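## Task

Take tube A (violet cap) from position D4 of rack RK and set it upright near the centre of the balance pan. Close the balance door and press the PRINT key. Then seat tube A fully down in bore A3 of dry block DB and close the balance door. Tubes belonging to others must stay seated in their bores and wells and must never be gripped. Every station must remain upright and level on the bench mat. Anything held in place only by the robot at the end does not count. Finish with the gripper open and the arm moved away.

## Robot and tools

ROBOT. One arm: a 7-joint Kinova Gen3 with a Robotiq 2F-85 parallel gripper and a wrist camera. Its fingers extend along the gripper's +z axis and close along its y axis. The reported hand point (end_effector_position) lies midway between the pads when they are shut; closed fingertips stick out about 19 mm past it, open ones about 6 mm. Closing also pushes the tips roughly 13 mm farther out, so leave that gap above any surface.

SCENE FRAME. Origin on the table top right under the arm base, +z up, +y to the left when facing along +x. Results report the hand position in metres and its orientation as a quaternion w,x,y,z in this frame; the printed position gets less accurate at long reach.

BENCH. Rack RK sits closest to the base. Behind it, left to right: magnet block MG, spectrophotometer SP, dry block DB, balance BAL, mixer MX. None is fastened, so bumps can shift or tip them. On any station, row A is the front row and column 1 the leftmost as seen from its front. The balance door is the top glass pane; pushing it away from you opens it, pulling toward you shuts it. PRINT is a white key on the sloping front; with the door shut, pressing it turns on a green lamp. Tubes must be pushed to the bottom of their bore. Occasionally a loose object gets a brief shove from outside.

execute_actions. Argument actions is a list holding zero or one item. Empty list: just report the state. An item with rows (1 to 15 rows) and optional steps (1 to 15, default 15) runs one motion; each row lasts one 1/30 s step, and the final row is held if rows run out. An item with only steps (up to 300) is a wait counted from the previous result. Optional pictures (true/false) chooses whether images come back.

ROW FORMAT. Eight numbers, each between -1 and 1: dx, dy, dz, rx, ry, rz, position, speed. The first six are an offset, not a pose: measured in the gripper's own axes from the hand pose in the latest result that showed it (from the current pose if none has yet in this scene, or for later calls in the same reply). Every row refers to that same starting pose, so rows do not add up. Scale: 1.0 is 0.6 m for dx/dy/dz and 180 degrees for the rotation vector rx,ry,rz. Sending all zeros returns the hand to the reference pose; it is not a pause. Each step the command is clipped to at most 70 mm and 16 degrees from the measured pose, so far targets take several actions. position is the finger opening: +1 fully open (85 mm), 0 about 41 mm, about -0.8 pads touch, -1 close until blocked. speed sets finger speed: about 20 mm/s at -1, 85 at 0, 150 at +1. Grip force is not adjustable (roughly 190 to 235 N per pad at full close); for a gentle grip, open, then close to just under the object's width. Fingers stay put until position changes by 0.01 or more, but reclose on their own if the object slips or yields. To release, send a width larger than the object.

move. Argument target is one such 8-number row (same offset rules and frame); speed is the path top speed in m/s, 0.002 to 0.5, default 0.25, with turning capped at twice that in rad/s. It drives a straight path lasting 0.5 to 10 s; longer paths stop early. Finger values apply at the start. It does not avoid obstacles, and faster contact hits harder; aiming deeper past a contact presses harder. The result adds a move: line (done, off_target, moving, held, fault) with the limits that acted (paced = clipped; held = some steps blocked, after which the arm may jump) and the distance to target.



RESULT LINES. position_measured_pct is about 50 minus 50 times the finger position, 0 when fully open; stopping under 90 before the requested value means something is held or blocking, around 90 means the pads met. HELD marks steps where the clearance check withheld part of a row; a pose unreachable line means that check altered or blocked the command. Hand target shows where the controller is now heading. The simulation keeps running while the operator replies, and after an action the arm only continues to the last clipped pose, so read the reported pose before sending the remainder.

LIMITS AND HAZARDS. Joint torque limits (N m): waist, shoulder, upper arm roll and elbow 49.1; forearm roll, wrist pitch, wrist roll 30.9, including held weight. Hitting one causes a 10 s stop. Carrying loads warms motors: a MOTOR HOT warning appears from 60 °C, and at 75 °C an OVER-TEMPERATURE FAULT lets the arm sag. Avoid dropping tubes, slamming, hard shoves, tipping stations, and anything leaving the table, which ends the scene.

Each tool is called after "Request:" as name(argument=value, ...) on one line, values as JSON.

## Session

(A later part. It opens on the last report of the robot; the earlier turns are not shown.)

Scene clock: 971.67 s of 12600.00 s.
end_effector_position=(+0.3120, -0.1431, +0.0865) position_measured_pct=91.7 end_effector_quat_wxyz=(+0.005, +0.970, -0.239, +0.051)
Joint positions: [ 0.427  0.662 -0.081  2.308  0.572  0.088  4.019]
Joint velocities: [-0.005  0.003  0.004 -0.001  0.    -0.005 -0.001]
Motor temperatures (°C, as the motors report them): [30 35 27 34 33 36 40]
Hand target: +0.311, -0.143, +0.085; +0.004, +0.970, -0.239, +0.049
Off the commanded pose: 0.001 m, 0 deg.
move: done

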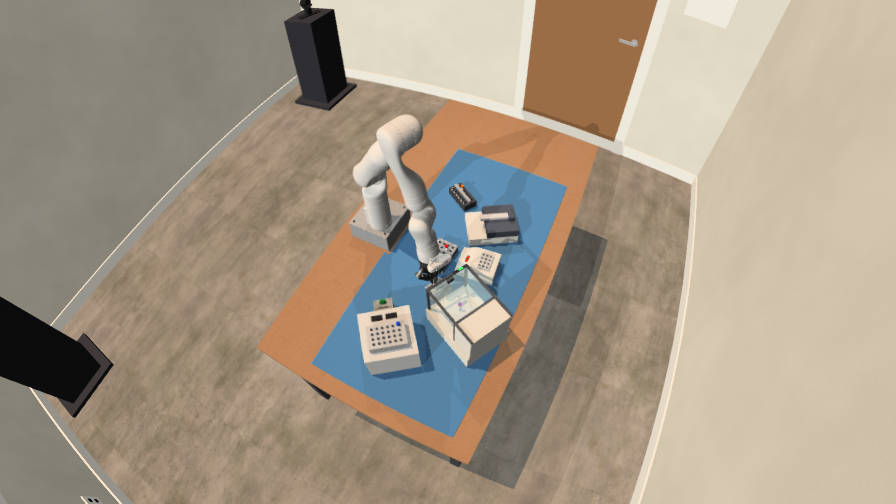

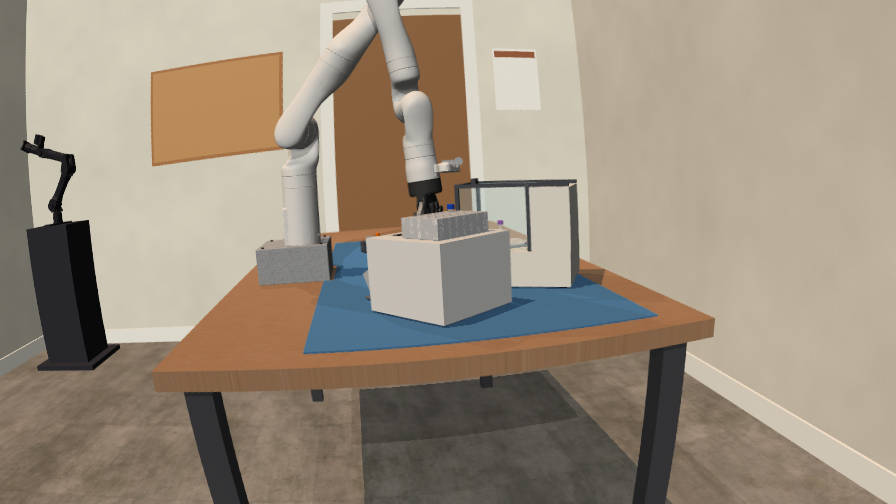

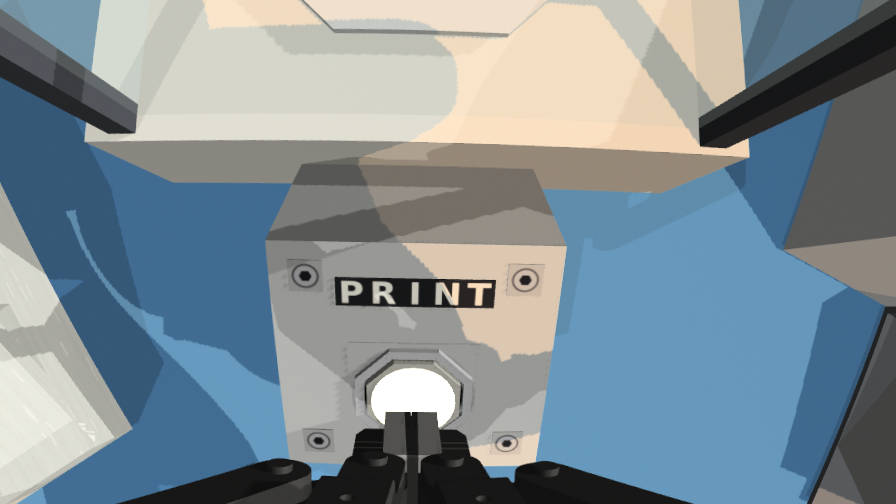

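Request:
move(target=[0, 0, -0.03, 0, 0, 0, -1, 0], speed=0.015)

Request:
zoom_image(camera="cam_high", region=[400, 230, 540, 380])

Scene clock: 976.20 s of 12600.00 s.
end_effector_position=(+0.3102, -0.1423, +0.1041) position_measured_pct=91.7 end_effector_quat_wxyz=(+0.005, +0.970, -0.239, +0.050)
Joint positions: [ 0.477  0.607 -0.148  2.307  0.555  0.158  4.036]
Joint velocities: [ 0.007 -0.006 -0.006 -0.001 -0.001  0.005  0.003]
Motor temperatures (°C, as the motors report them): [30 35 27 34 33 36 40]
Hand target: +0.310, -0.143, +0.104; +0.005, +0.970, -0.239, +0.050
Off the commanded pose: 0.000 m, 0 deg.
move: done

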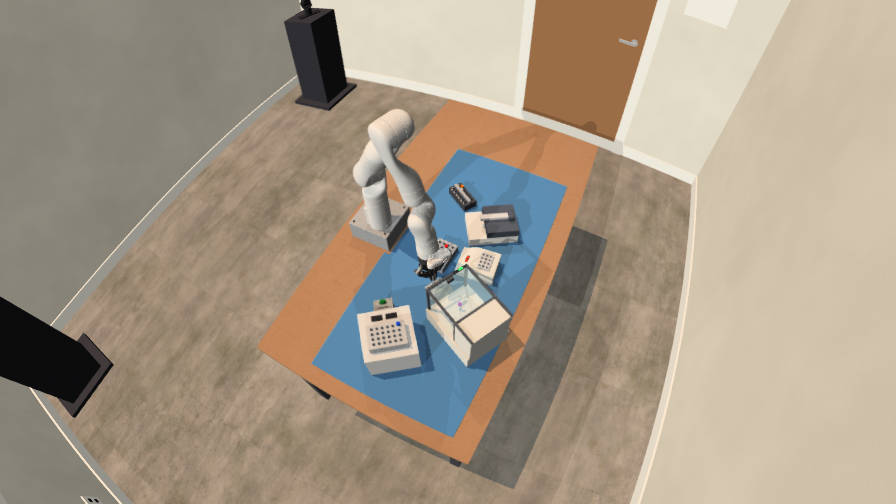

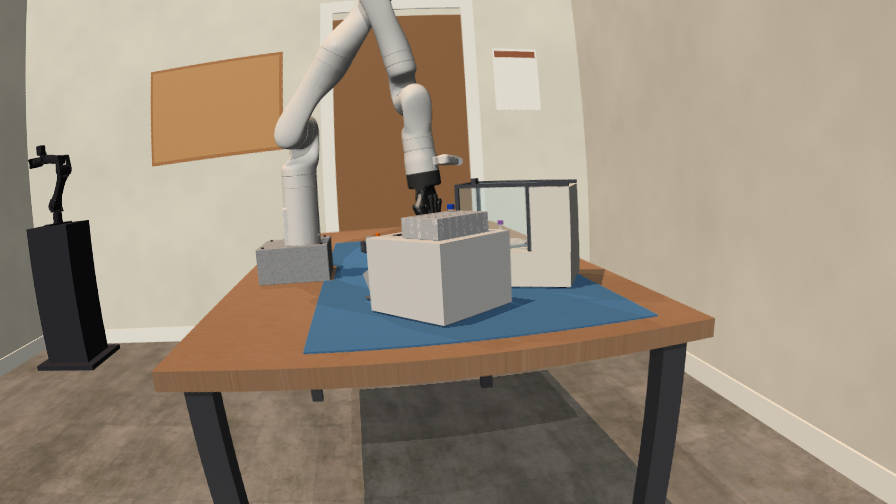

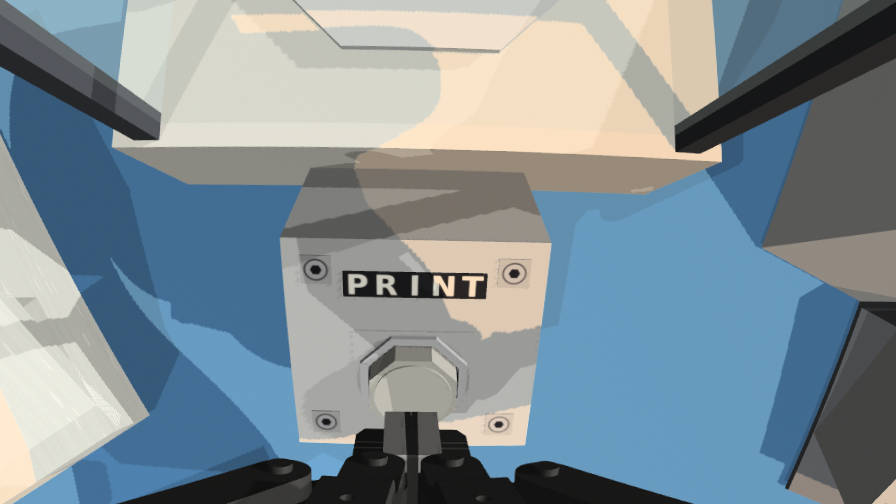

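Region (400, 230, 540, 380) of cam_high's 896x504 image, scaled by 3.360, with more detail than that image has; it fills the left 470 columns of this view, and the rest is white.

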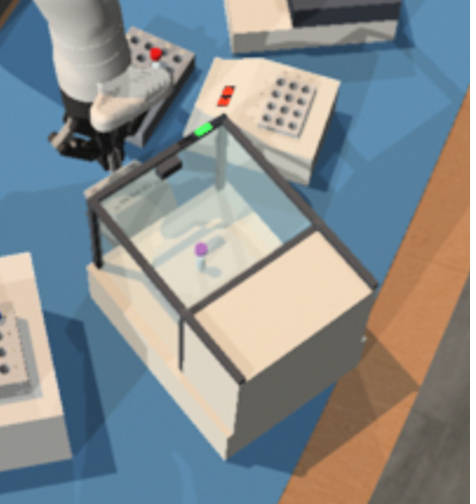

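Request:
move(target=[0, 0, -0.317, 0, 0, 0, -1, 0], speed=0.12)

Request:
move(target=[0.214, 0.003, 0.027, 0, -0.032, 0, 0, 0.5], speed=0.15)

Scene clock: 987.97 s of 12600.00 s.
end_effector_position=(+0.2917, -0.1355, +0.2926) position_measured_pct=91.7 end_effector_quat_wxyz=(+0.004, +0.970, -0.239, +0.050)
Joint positions: [ 0.838  0.121 -0.515  2.11   0.081  0.83   4.499]
Joint velocities: [ 0.002 -0.005  0.002 -0.002 -0.002  0.002  0.002]
Motor temperatures (°C, as the motors report them): [30 35 27 34 33 36 40]
Hand target: +0.292, -0.136, +0.293; +0.004, +0.970, -0.239, +0.050
Off the commanded pose: 0.001 m, 0 deg.
move: done

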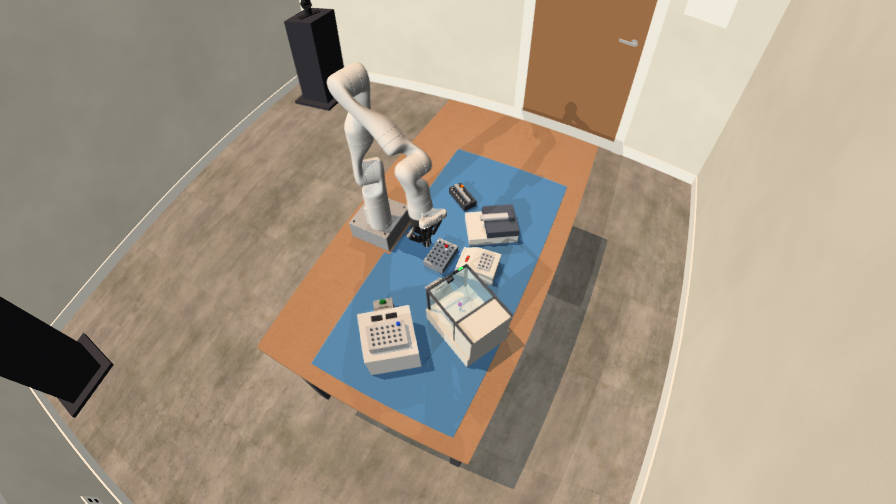

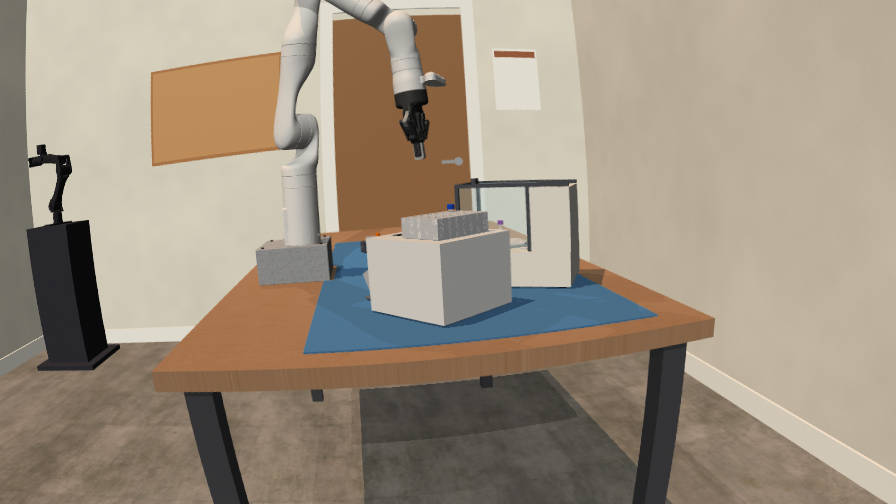

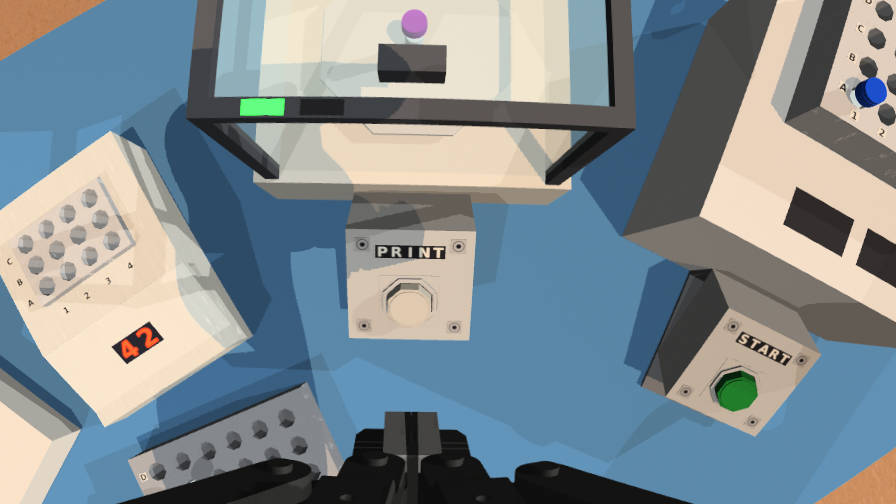

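Scene clock: 989.30 s of 12600.00 s.
end_effector_position=(+0.4056, -0.1968, +0.2902) position_measured_pct=50.0 end_effector_quat_wxyz=(-0.007, +0.971, -0.239, +0.002)
Joint positions: [ 0.73   0.47  -0.464  1.636  0.214  1.089  4.433]
Joint velocities: [-0.005  0.012  0.001 -0.007  0.001  0.006 -0.   ]
Motor temperatures (°C, as the motors report them): [30 35 27 34 33 36 40]
Hand target: +0.406, -0.197, +0.290; -0.008, +0.971, -0.239, +0.001
Off the commanded pose: 0.001 m, 0 deg.
move: done

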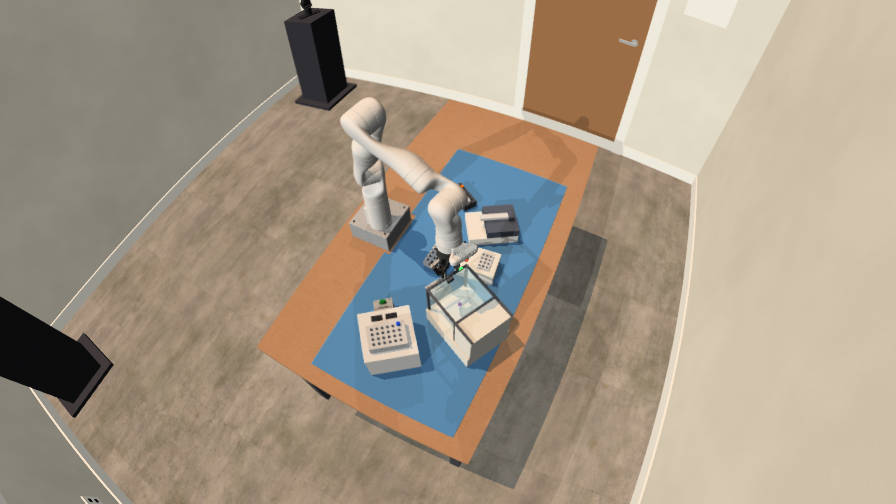

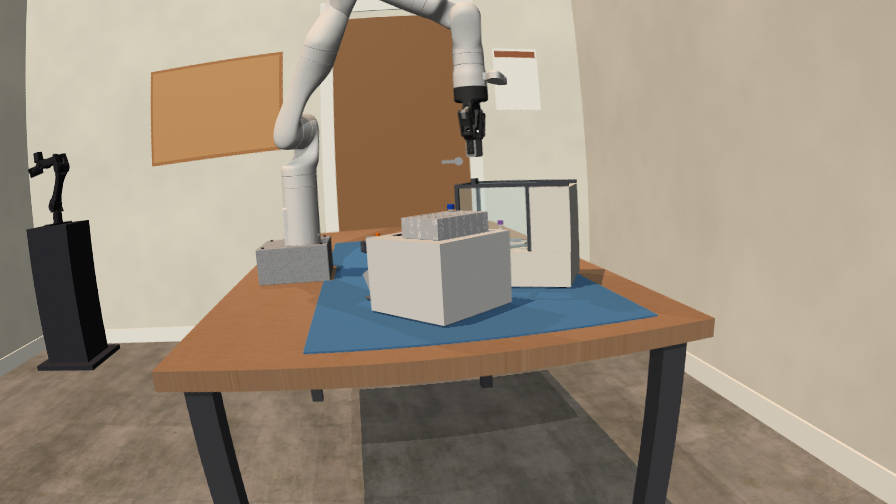

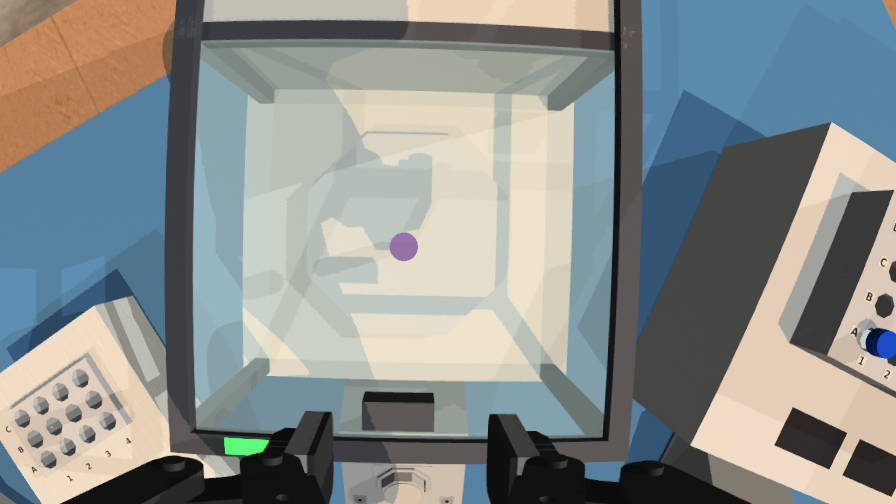

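Request:
move(target=[0.004, -0.0065, 0.095, 0, 0, 0, 0, 0], speed=0.05)

Request:
move(target=[0, 0, 0, 0, 0, 0, -0.42, 0], speed=0.01)

Scene clock: 996.87 s of 12600.00 s.
end_effector_position=(+0.4100, -0.1938, +0.2335) position_measured_pct=50.0 end_effector_quat_wxyz=(-0.007, +0.971, -0.239, +0.002)
Joint positions: [ 0.701  0.55  -0.44   1.714  0.262  0.938  4.384]
Joint velocities: [-0.002  0.003  0.001  0.001  0.001 -0.002 -0.001]
Motor temperatures (°C, as the motors report them): [30 35 27 34 33 36 40]
Hand target: +0.410, -0.194, +0.233; -0.007, +0.971, -0.239, +0.002
Off the commanded pose: 0.000 m, 0 deg.
move: done

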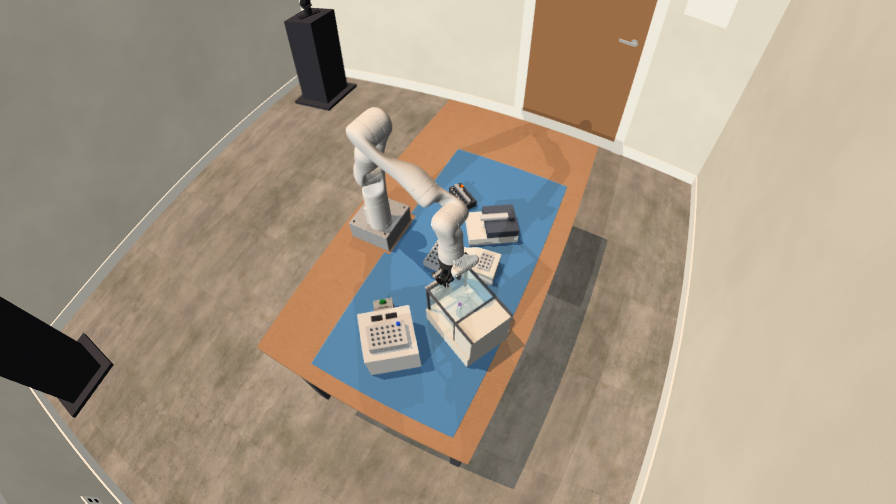

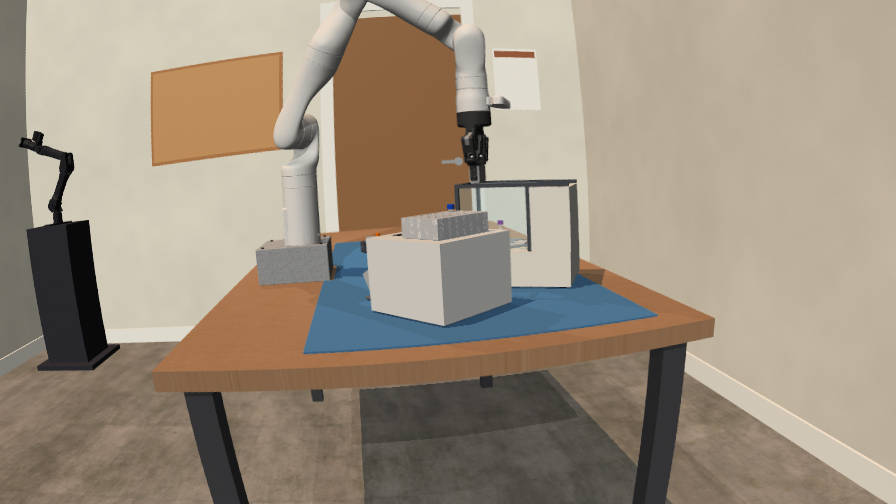

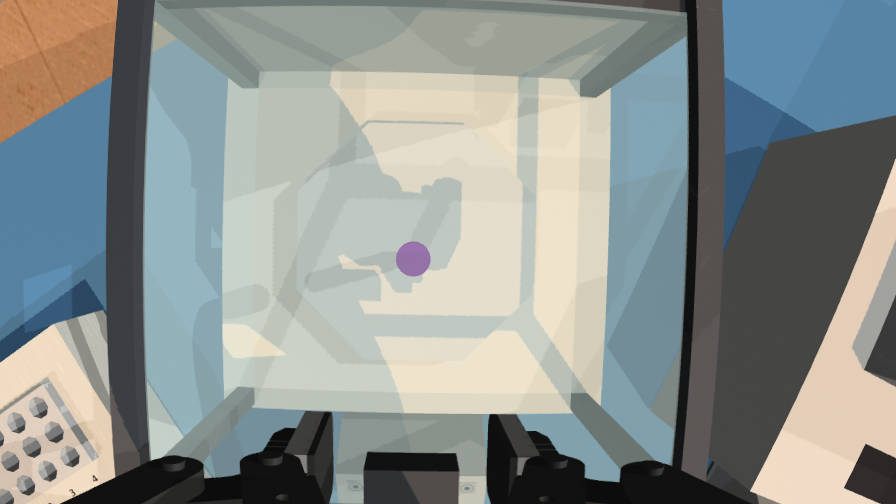

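Scene clock: 997.37 s of 12600.00 s.
end_effector_position=(+0.4099, -0.1941, +0.2337) position_measured_pct=68.3 end_effector_quat_wxyz=(-0.007, +0.971, -0.239, +0.002)
Joint positions: [ 0.701  0.55  -0.44   1.714  0.262  0.938  4.384]
Joint velocities: [ 0.     0.    -0.003 -0.     0.001 -0.001  0.001]
Motor temperatures (°C, as the motors report them): [30 35 27 34 33 36 40]
Hand target: +0.410, -0.194, +0.234; -0.007, +0.971, -0.239, +0.002
Off the commanded pose: 0.000 m, 0 deg.
move: done

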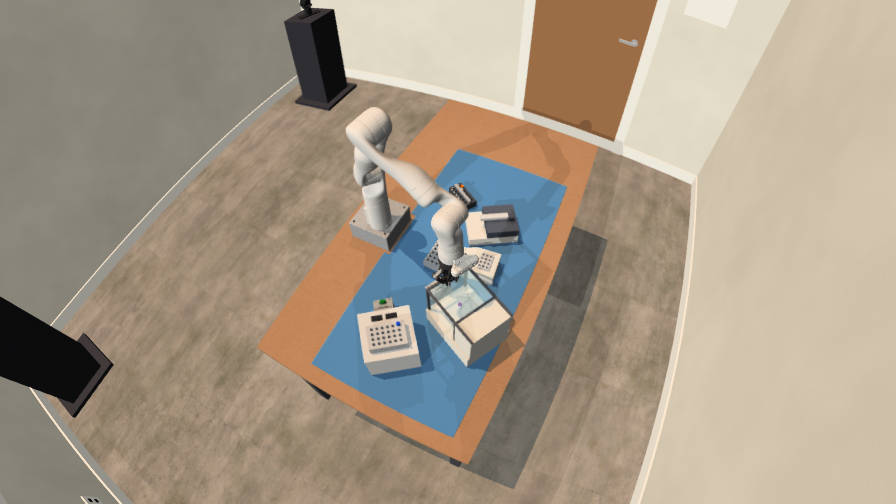

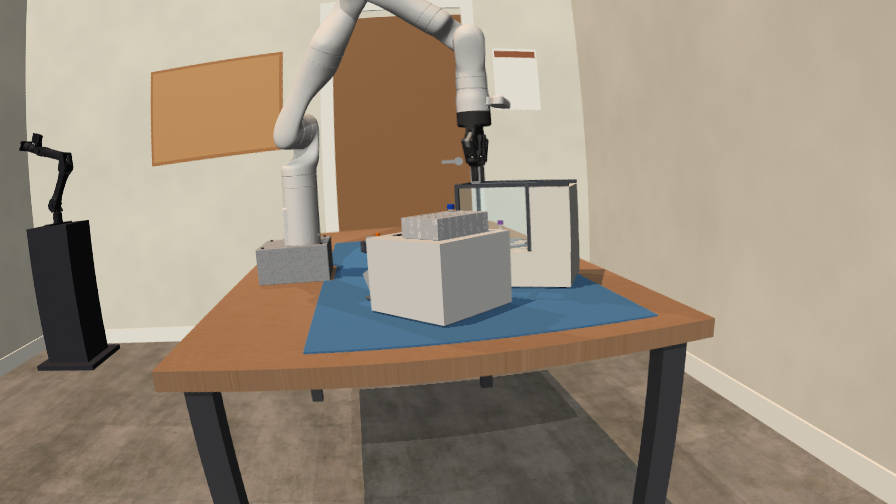

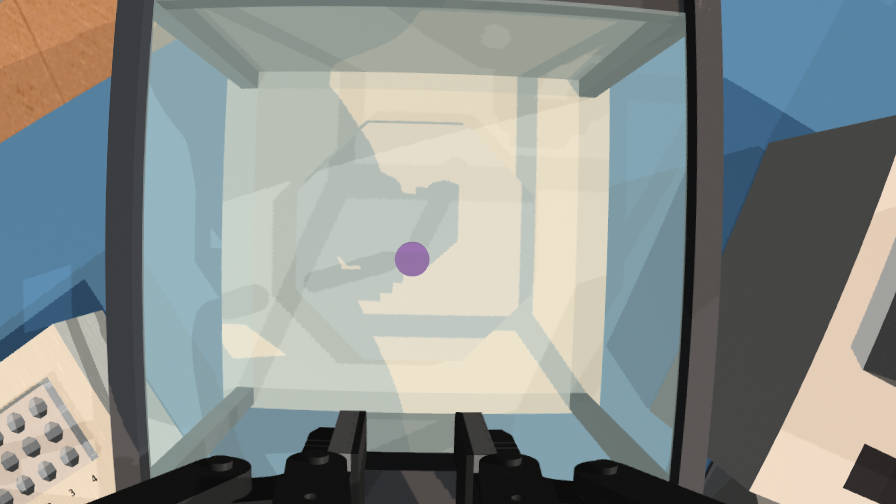

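Request:
move(target=[0.195, 0, 0, 0, 0, 0, -0.42, 0], speed=0.045)

Scene clock: 1003.63 s of 12600.00 s.
end_effector_position=(+0.5133, -0.2476, +0.2342) position_measured_pct=68.3 end_effector_quat_wxyz=(-0.007, +0.971, -0.239, +0.001)
Joint positions: [ 0.63   0.781 -0.405  1.256  0.291  1.164  4.438]
Joint velocities: [-0.001  0.004  0.001 -0.007 -0.001  0.002  0.   ]
Motor temperatures (°C, as the motors report them): [30 35 27 34 33 36 40]
Hand target: +0.514, -0.248, +0.234; -0.007, +0.971, -0.239, +0.002
Off the commanded pose: 0.001 m, 0 deg.
move: done

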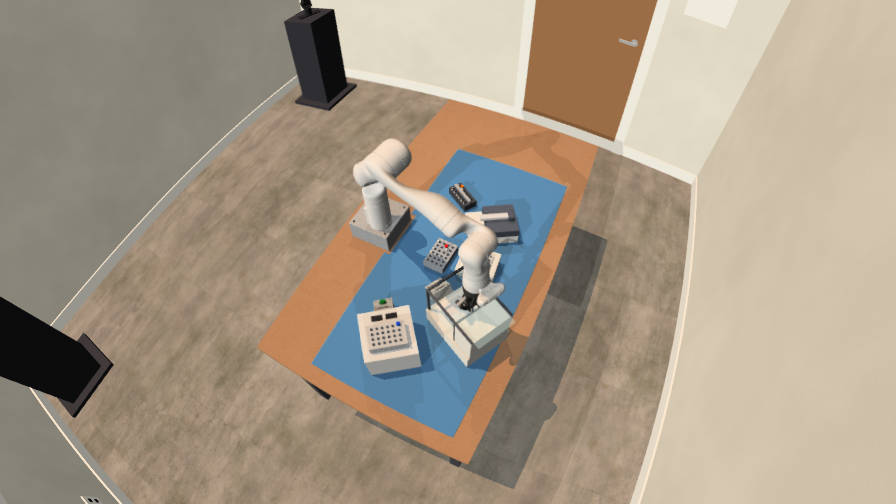

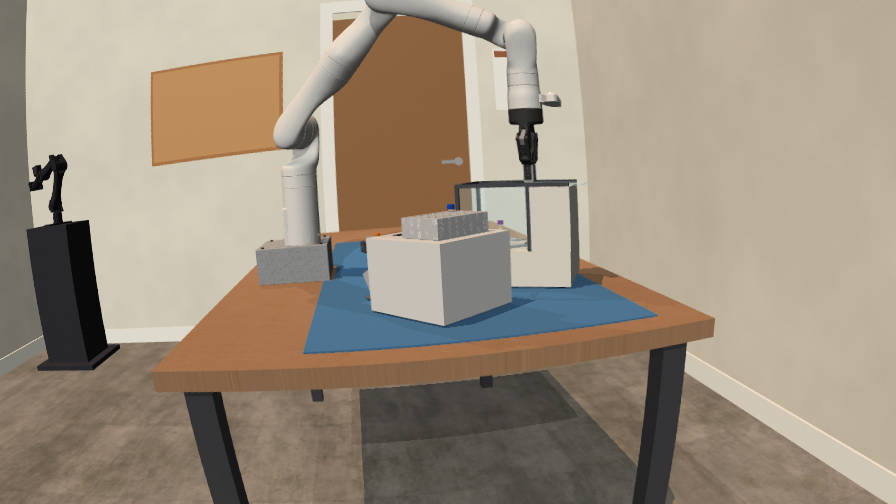

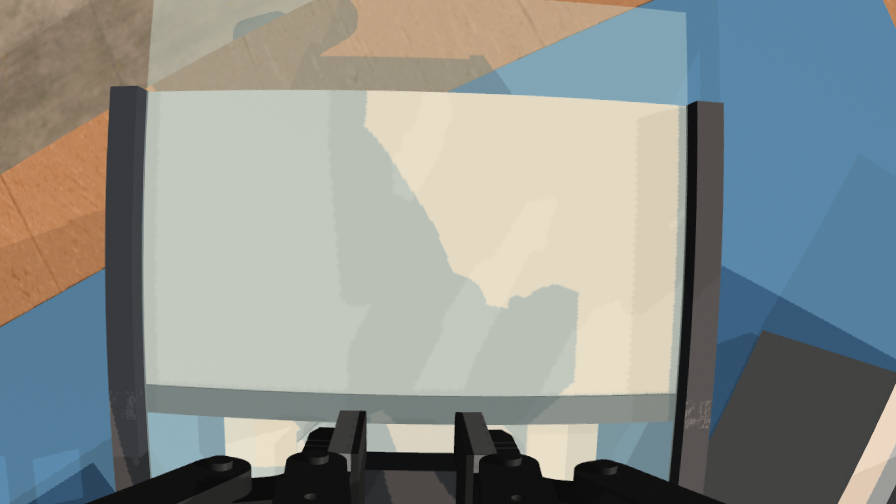

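Request:
move(target=[0, 0, 0, 0, 0, 0, 0, 0], speed=0.01)

Request:
move(target=[0, 0, -0.05, 0, 0, 0, 0, 0], speed=0.06)

Request:
move(target=[-0.126, -0.001, 0, 0, 0, 0, -0.3, 0], speed=0.12)

Request:
move(target=[0, 0, 0.17, 0, 0, 0, -0.3, 0], speed=0.07)

Scene clock: 1011.17 s of 12600.00 s.
end_effector_position=(+0.5133, -0.2476, +0.2342) position_measured_pct=50.0 end_effector_quat_wxyz=(-0.007, +0.971, -0.239, +0.001)
Joint positions: [ 0.63   0.781 -0.405  1.256  0.291  1.164  4.438]
Joint velocities: [ 0.    -0.    -0.001 -0.    -0.001 -0.     0.   ]
Motor temperatures (°C, as the motors report them): [30 35 27 34 33 36 40]
Hand target: +0.513, -0.248, +0.234; -0.007, +0.971, -0.239, +0.001
Off the commanded pose: 0.000 m, 0 deg.
move: done

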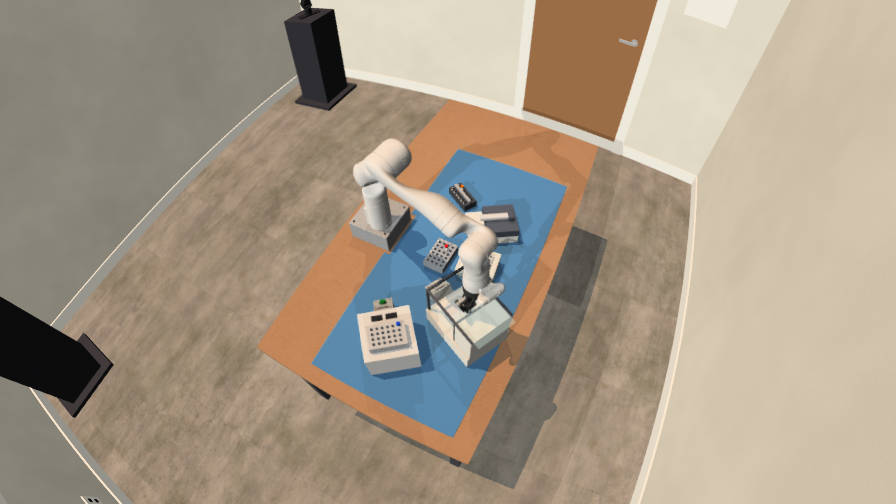

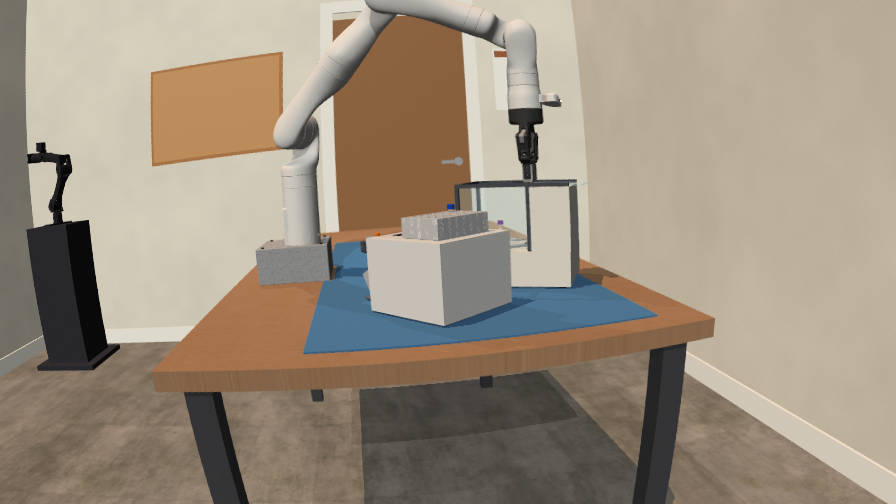

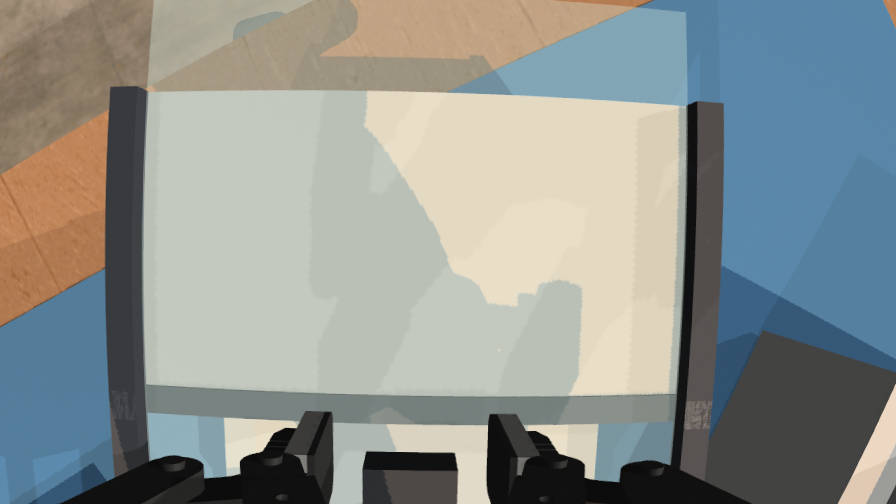

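Scene clock: 1012.00 s of 12600.00 s.
end_effector_position=(+0.5130, -0.2480, +0.2641) position_measured_pct=50.0 end_effector_quat_wxyz=(-0.007, +0.971, -0.239, +0.001)
Joint positions: [ 0.63   0.751 -0.412  1.212  0.278  1.236  4.45 ]
Joint velocities: [-0.    -0.001 -0.    -0.003 -0.001  0.004  0.001]
Motor temperatures (°C, as the motors report them): [30 35 27 34 33 36 40]
Hand target: +0.513, -0.248, +0.264; -0.007, +0.971, -0.239, +0.001
Off the commanded pose: 0.000 m, 0 deg.
move: done

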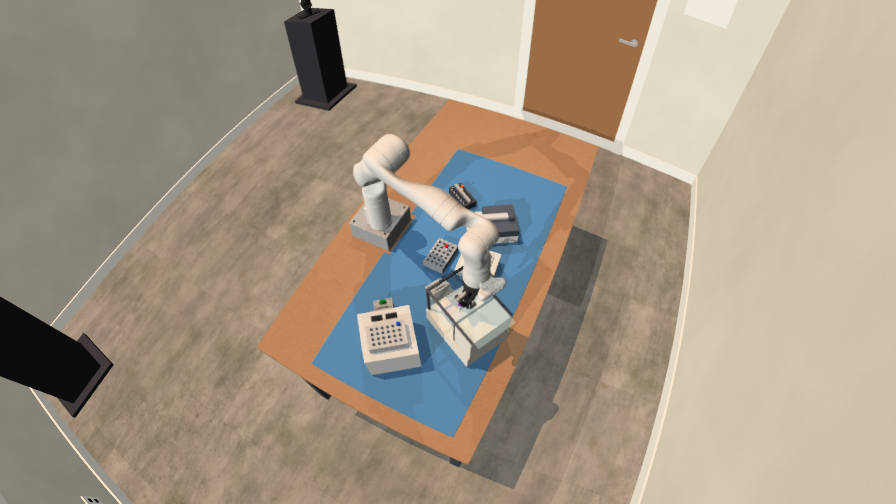

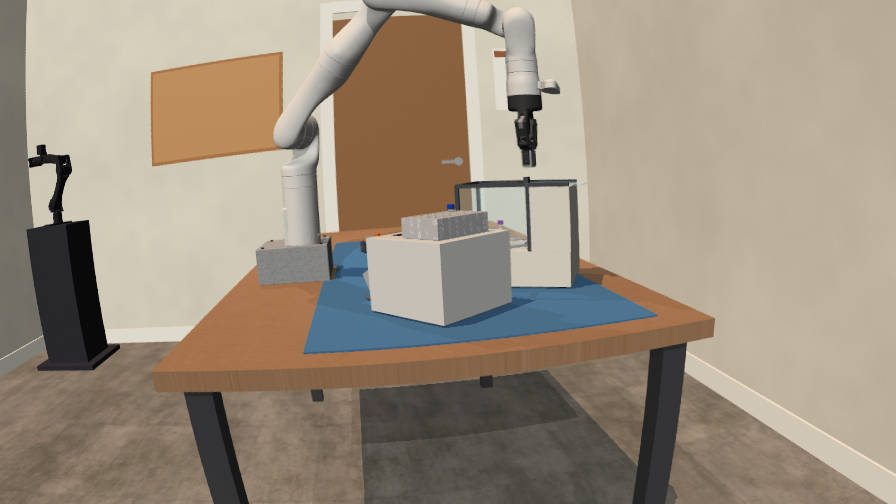

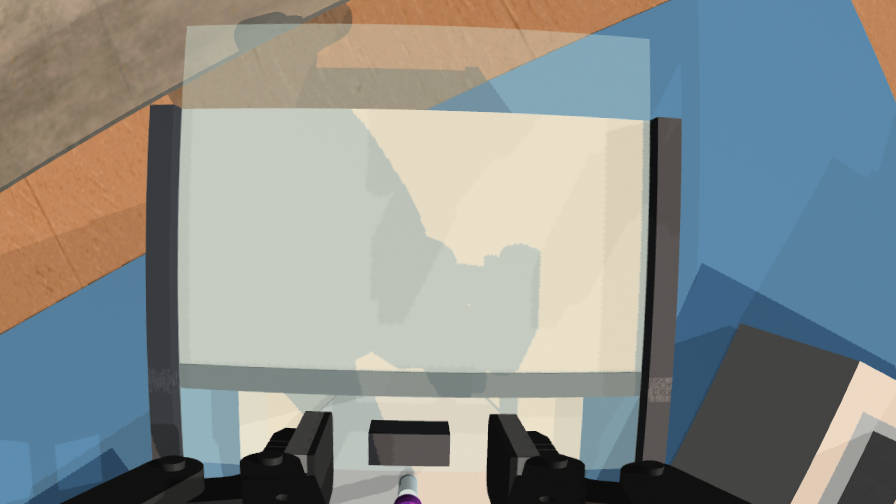

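Scene clock: 1013.07 s of 12600.00 s.
end_effector_position=(+0.4462, -0.2125, +0.2636) position_measured_pct=65.1 end_effector_quat_wxyz=(-0.007, +0.971, -0.239, +0.001)
Joint positions: [ 0.683  0.591 -0.438  1.523  0.254  1.088  4.415]
Joint velocities: [ 0.003 -0.009  0.001  0.008 -0.001 -0.004  0.   ]
Motor temperatures (°C, as the motors report them): [30 35 27 34 33 36 40]
Hand target: +0.446, -0.213, +0.264; -0.007, +0.971, -0.239, +0.001
Off the commanded pose: 0.001 m, 0 deg.
move: done

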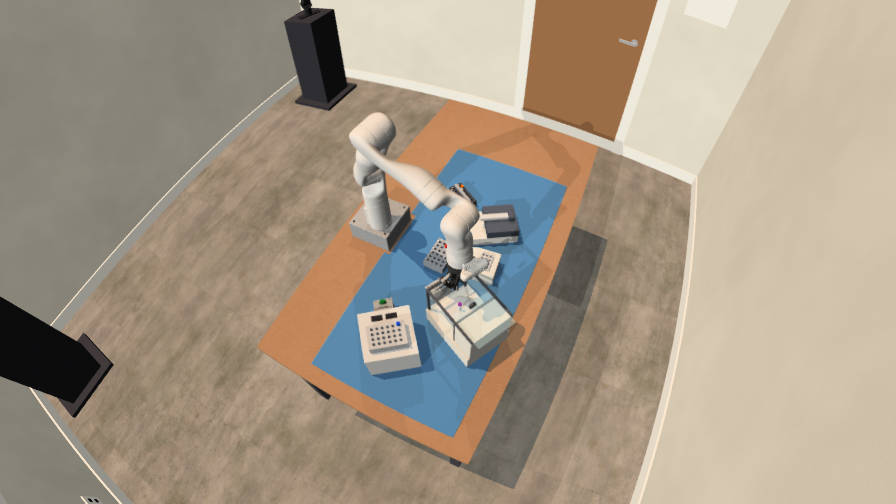

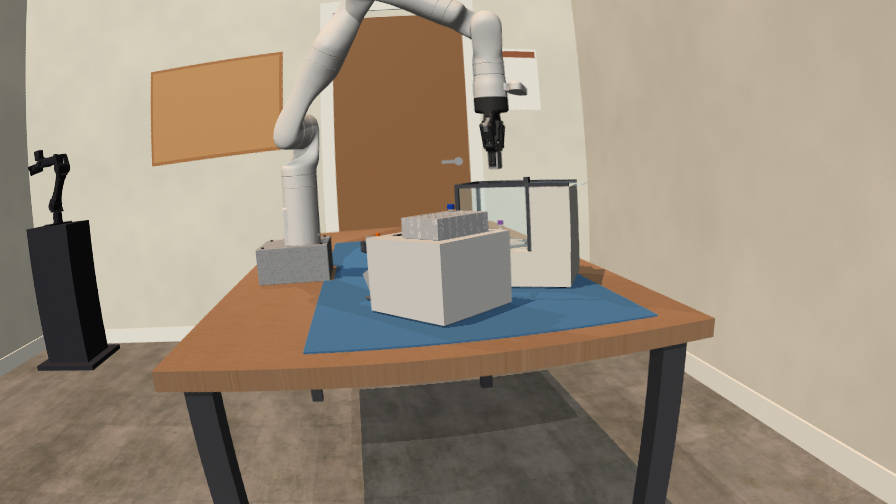

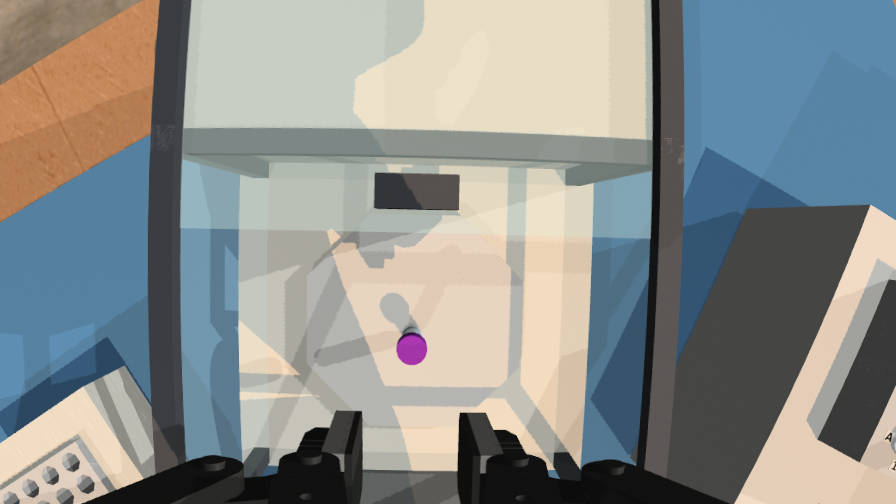

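Scene clock: 1014.90 s of 12600.00 s.
end_effector_position=(+0.4469, -0.2113, +0.1619) position_measured_pct=65.1 end_effector_quat_wxyz=(-0.007, +0.971, -0.239, +0.001)
Joint positions: [ 0.651  0.734 -0.39   1.64   0.33   0.836  4.352]
Joint velocities: [-0.001  0.003 -0.     0.001  0.    -0.004 -0.001]
Motor temperatures (°C, as the motors report them): [30 35 27 34 33 36 40]
Hand target: +0.447, -0.211, +0.162; -0.007, +0.971, -0.239, +0.001
Off the commanded pose: 0.000 m, 0 deg.
move: done

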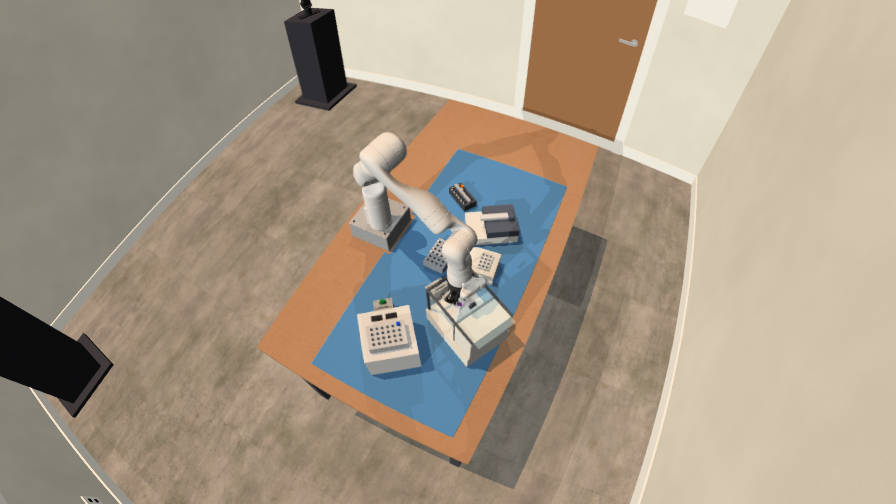

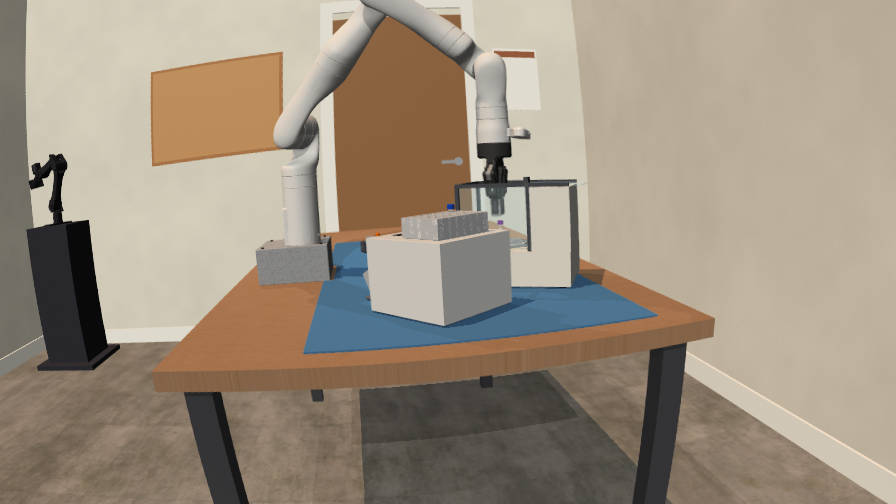

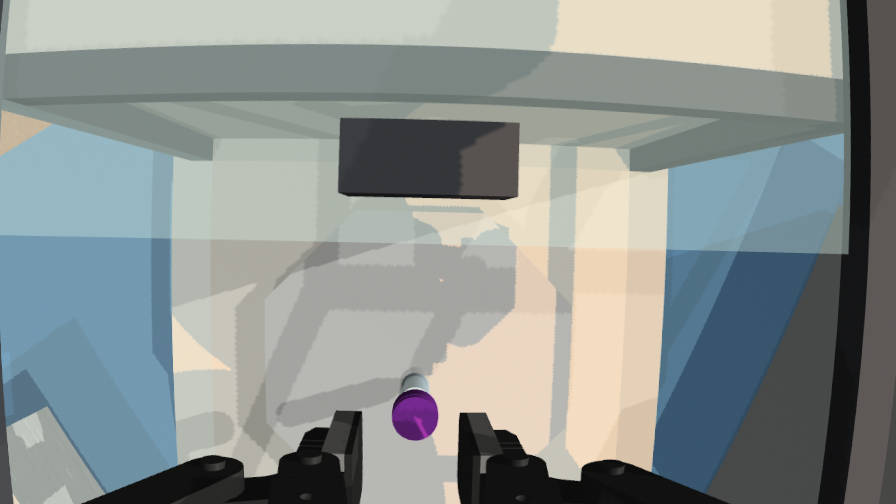

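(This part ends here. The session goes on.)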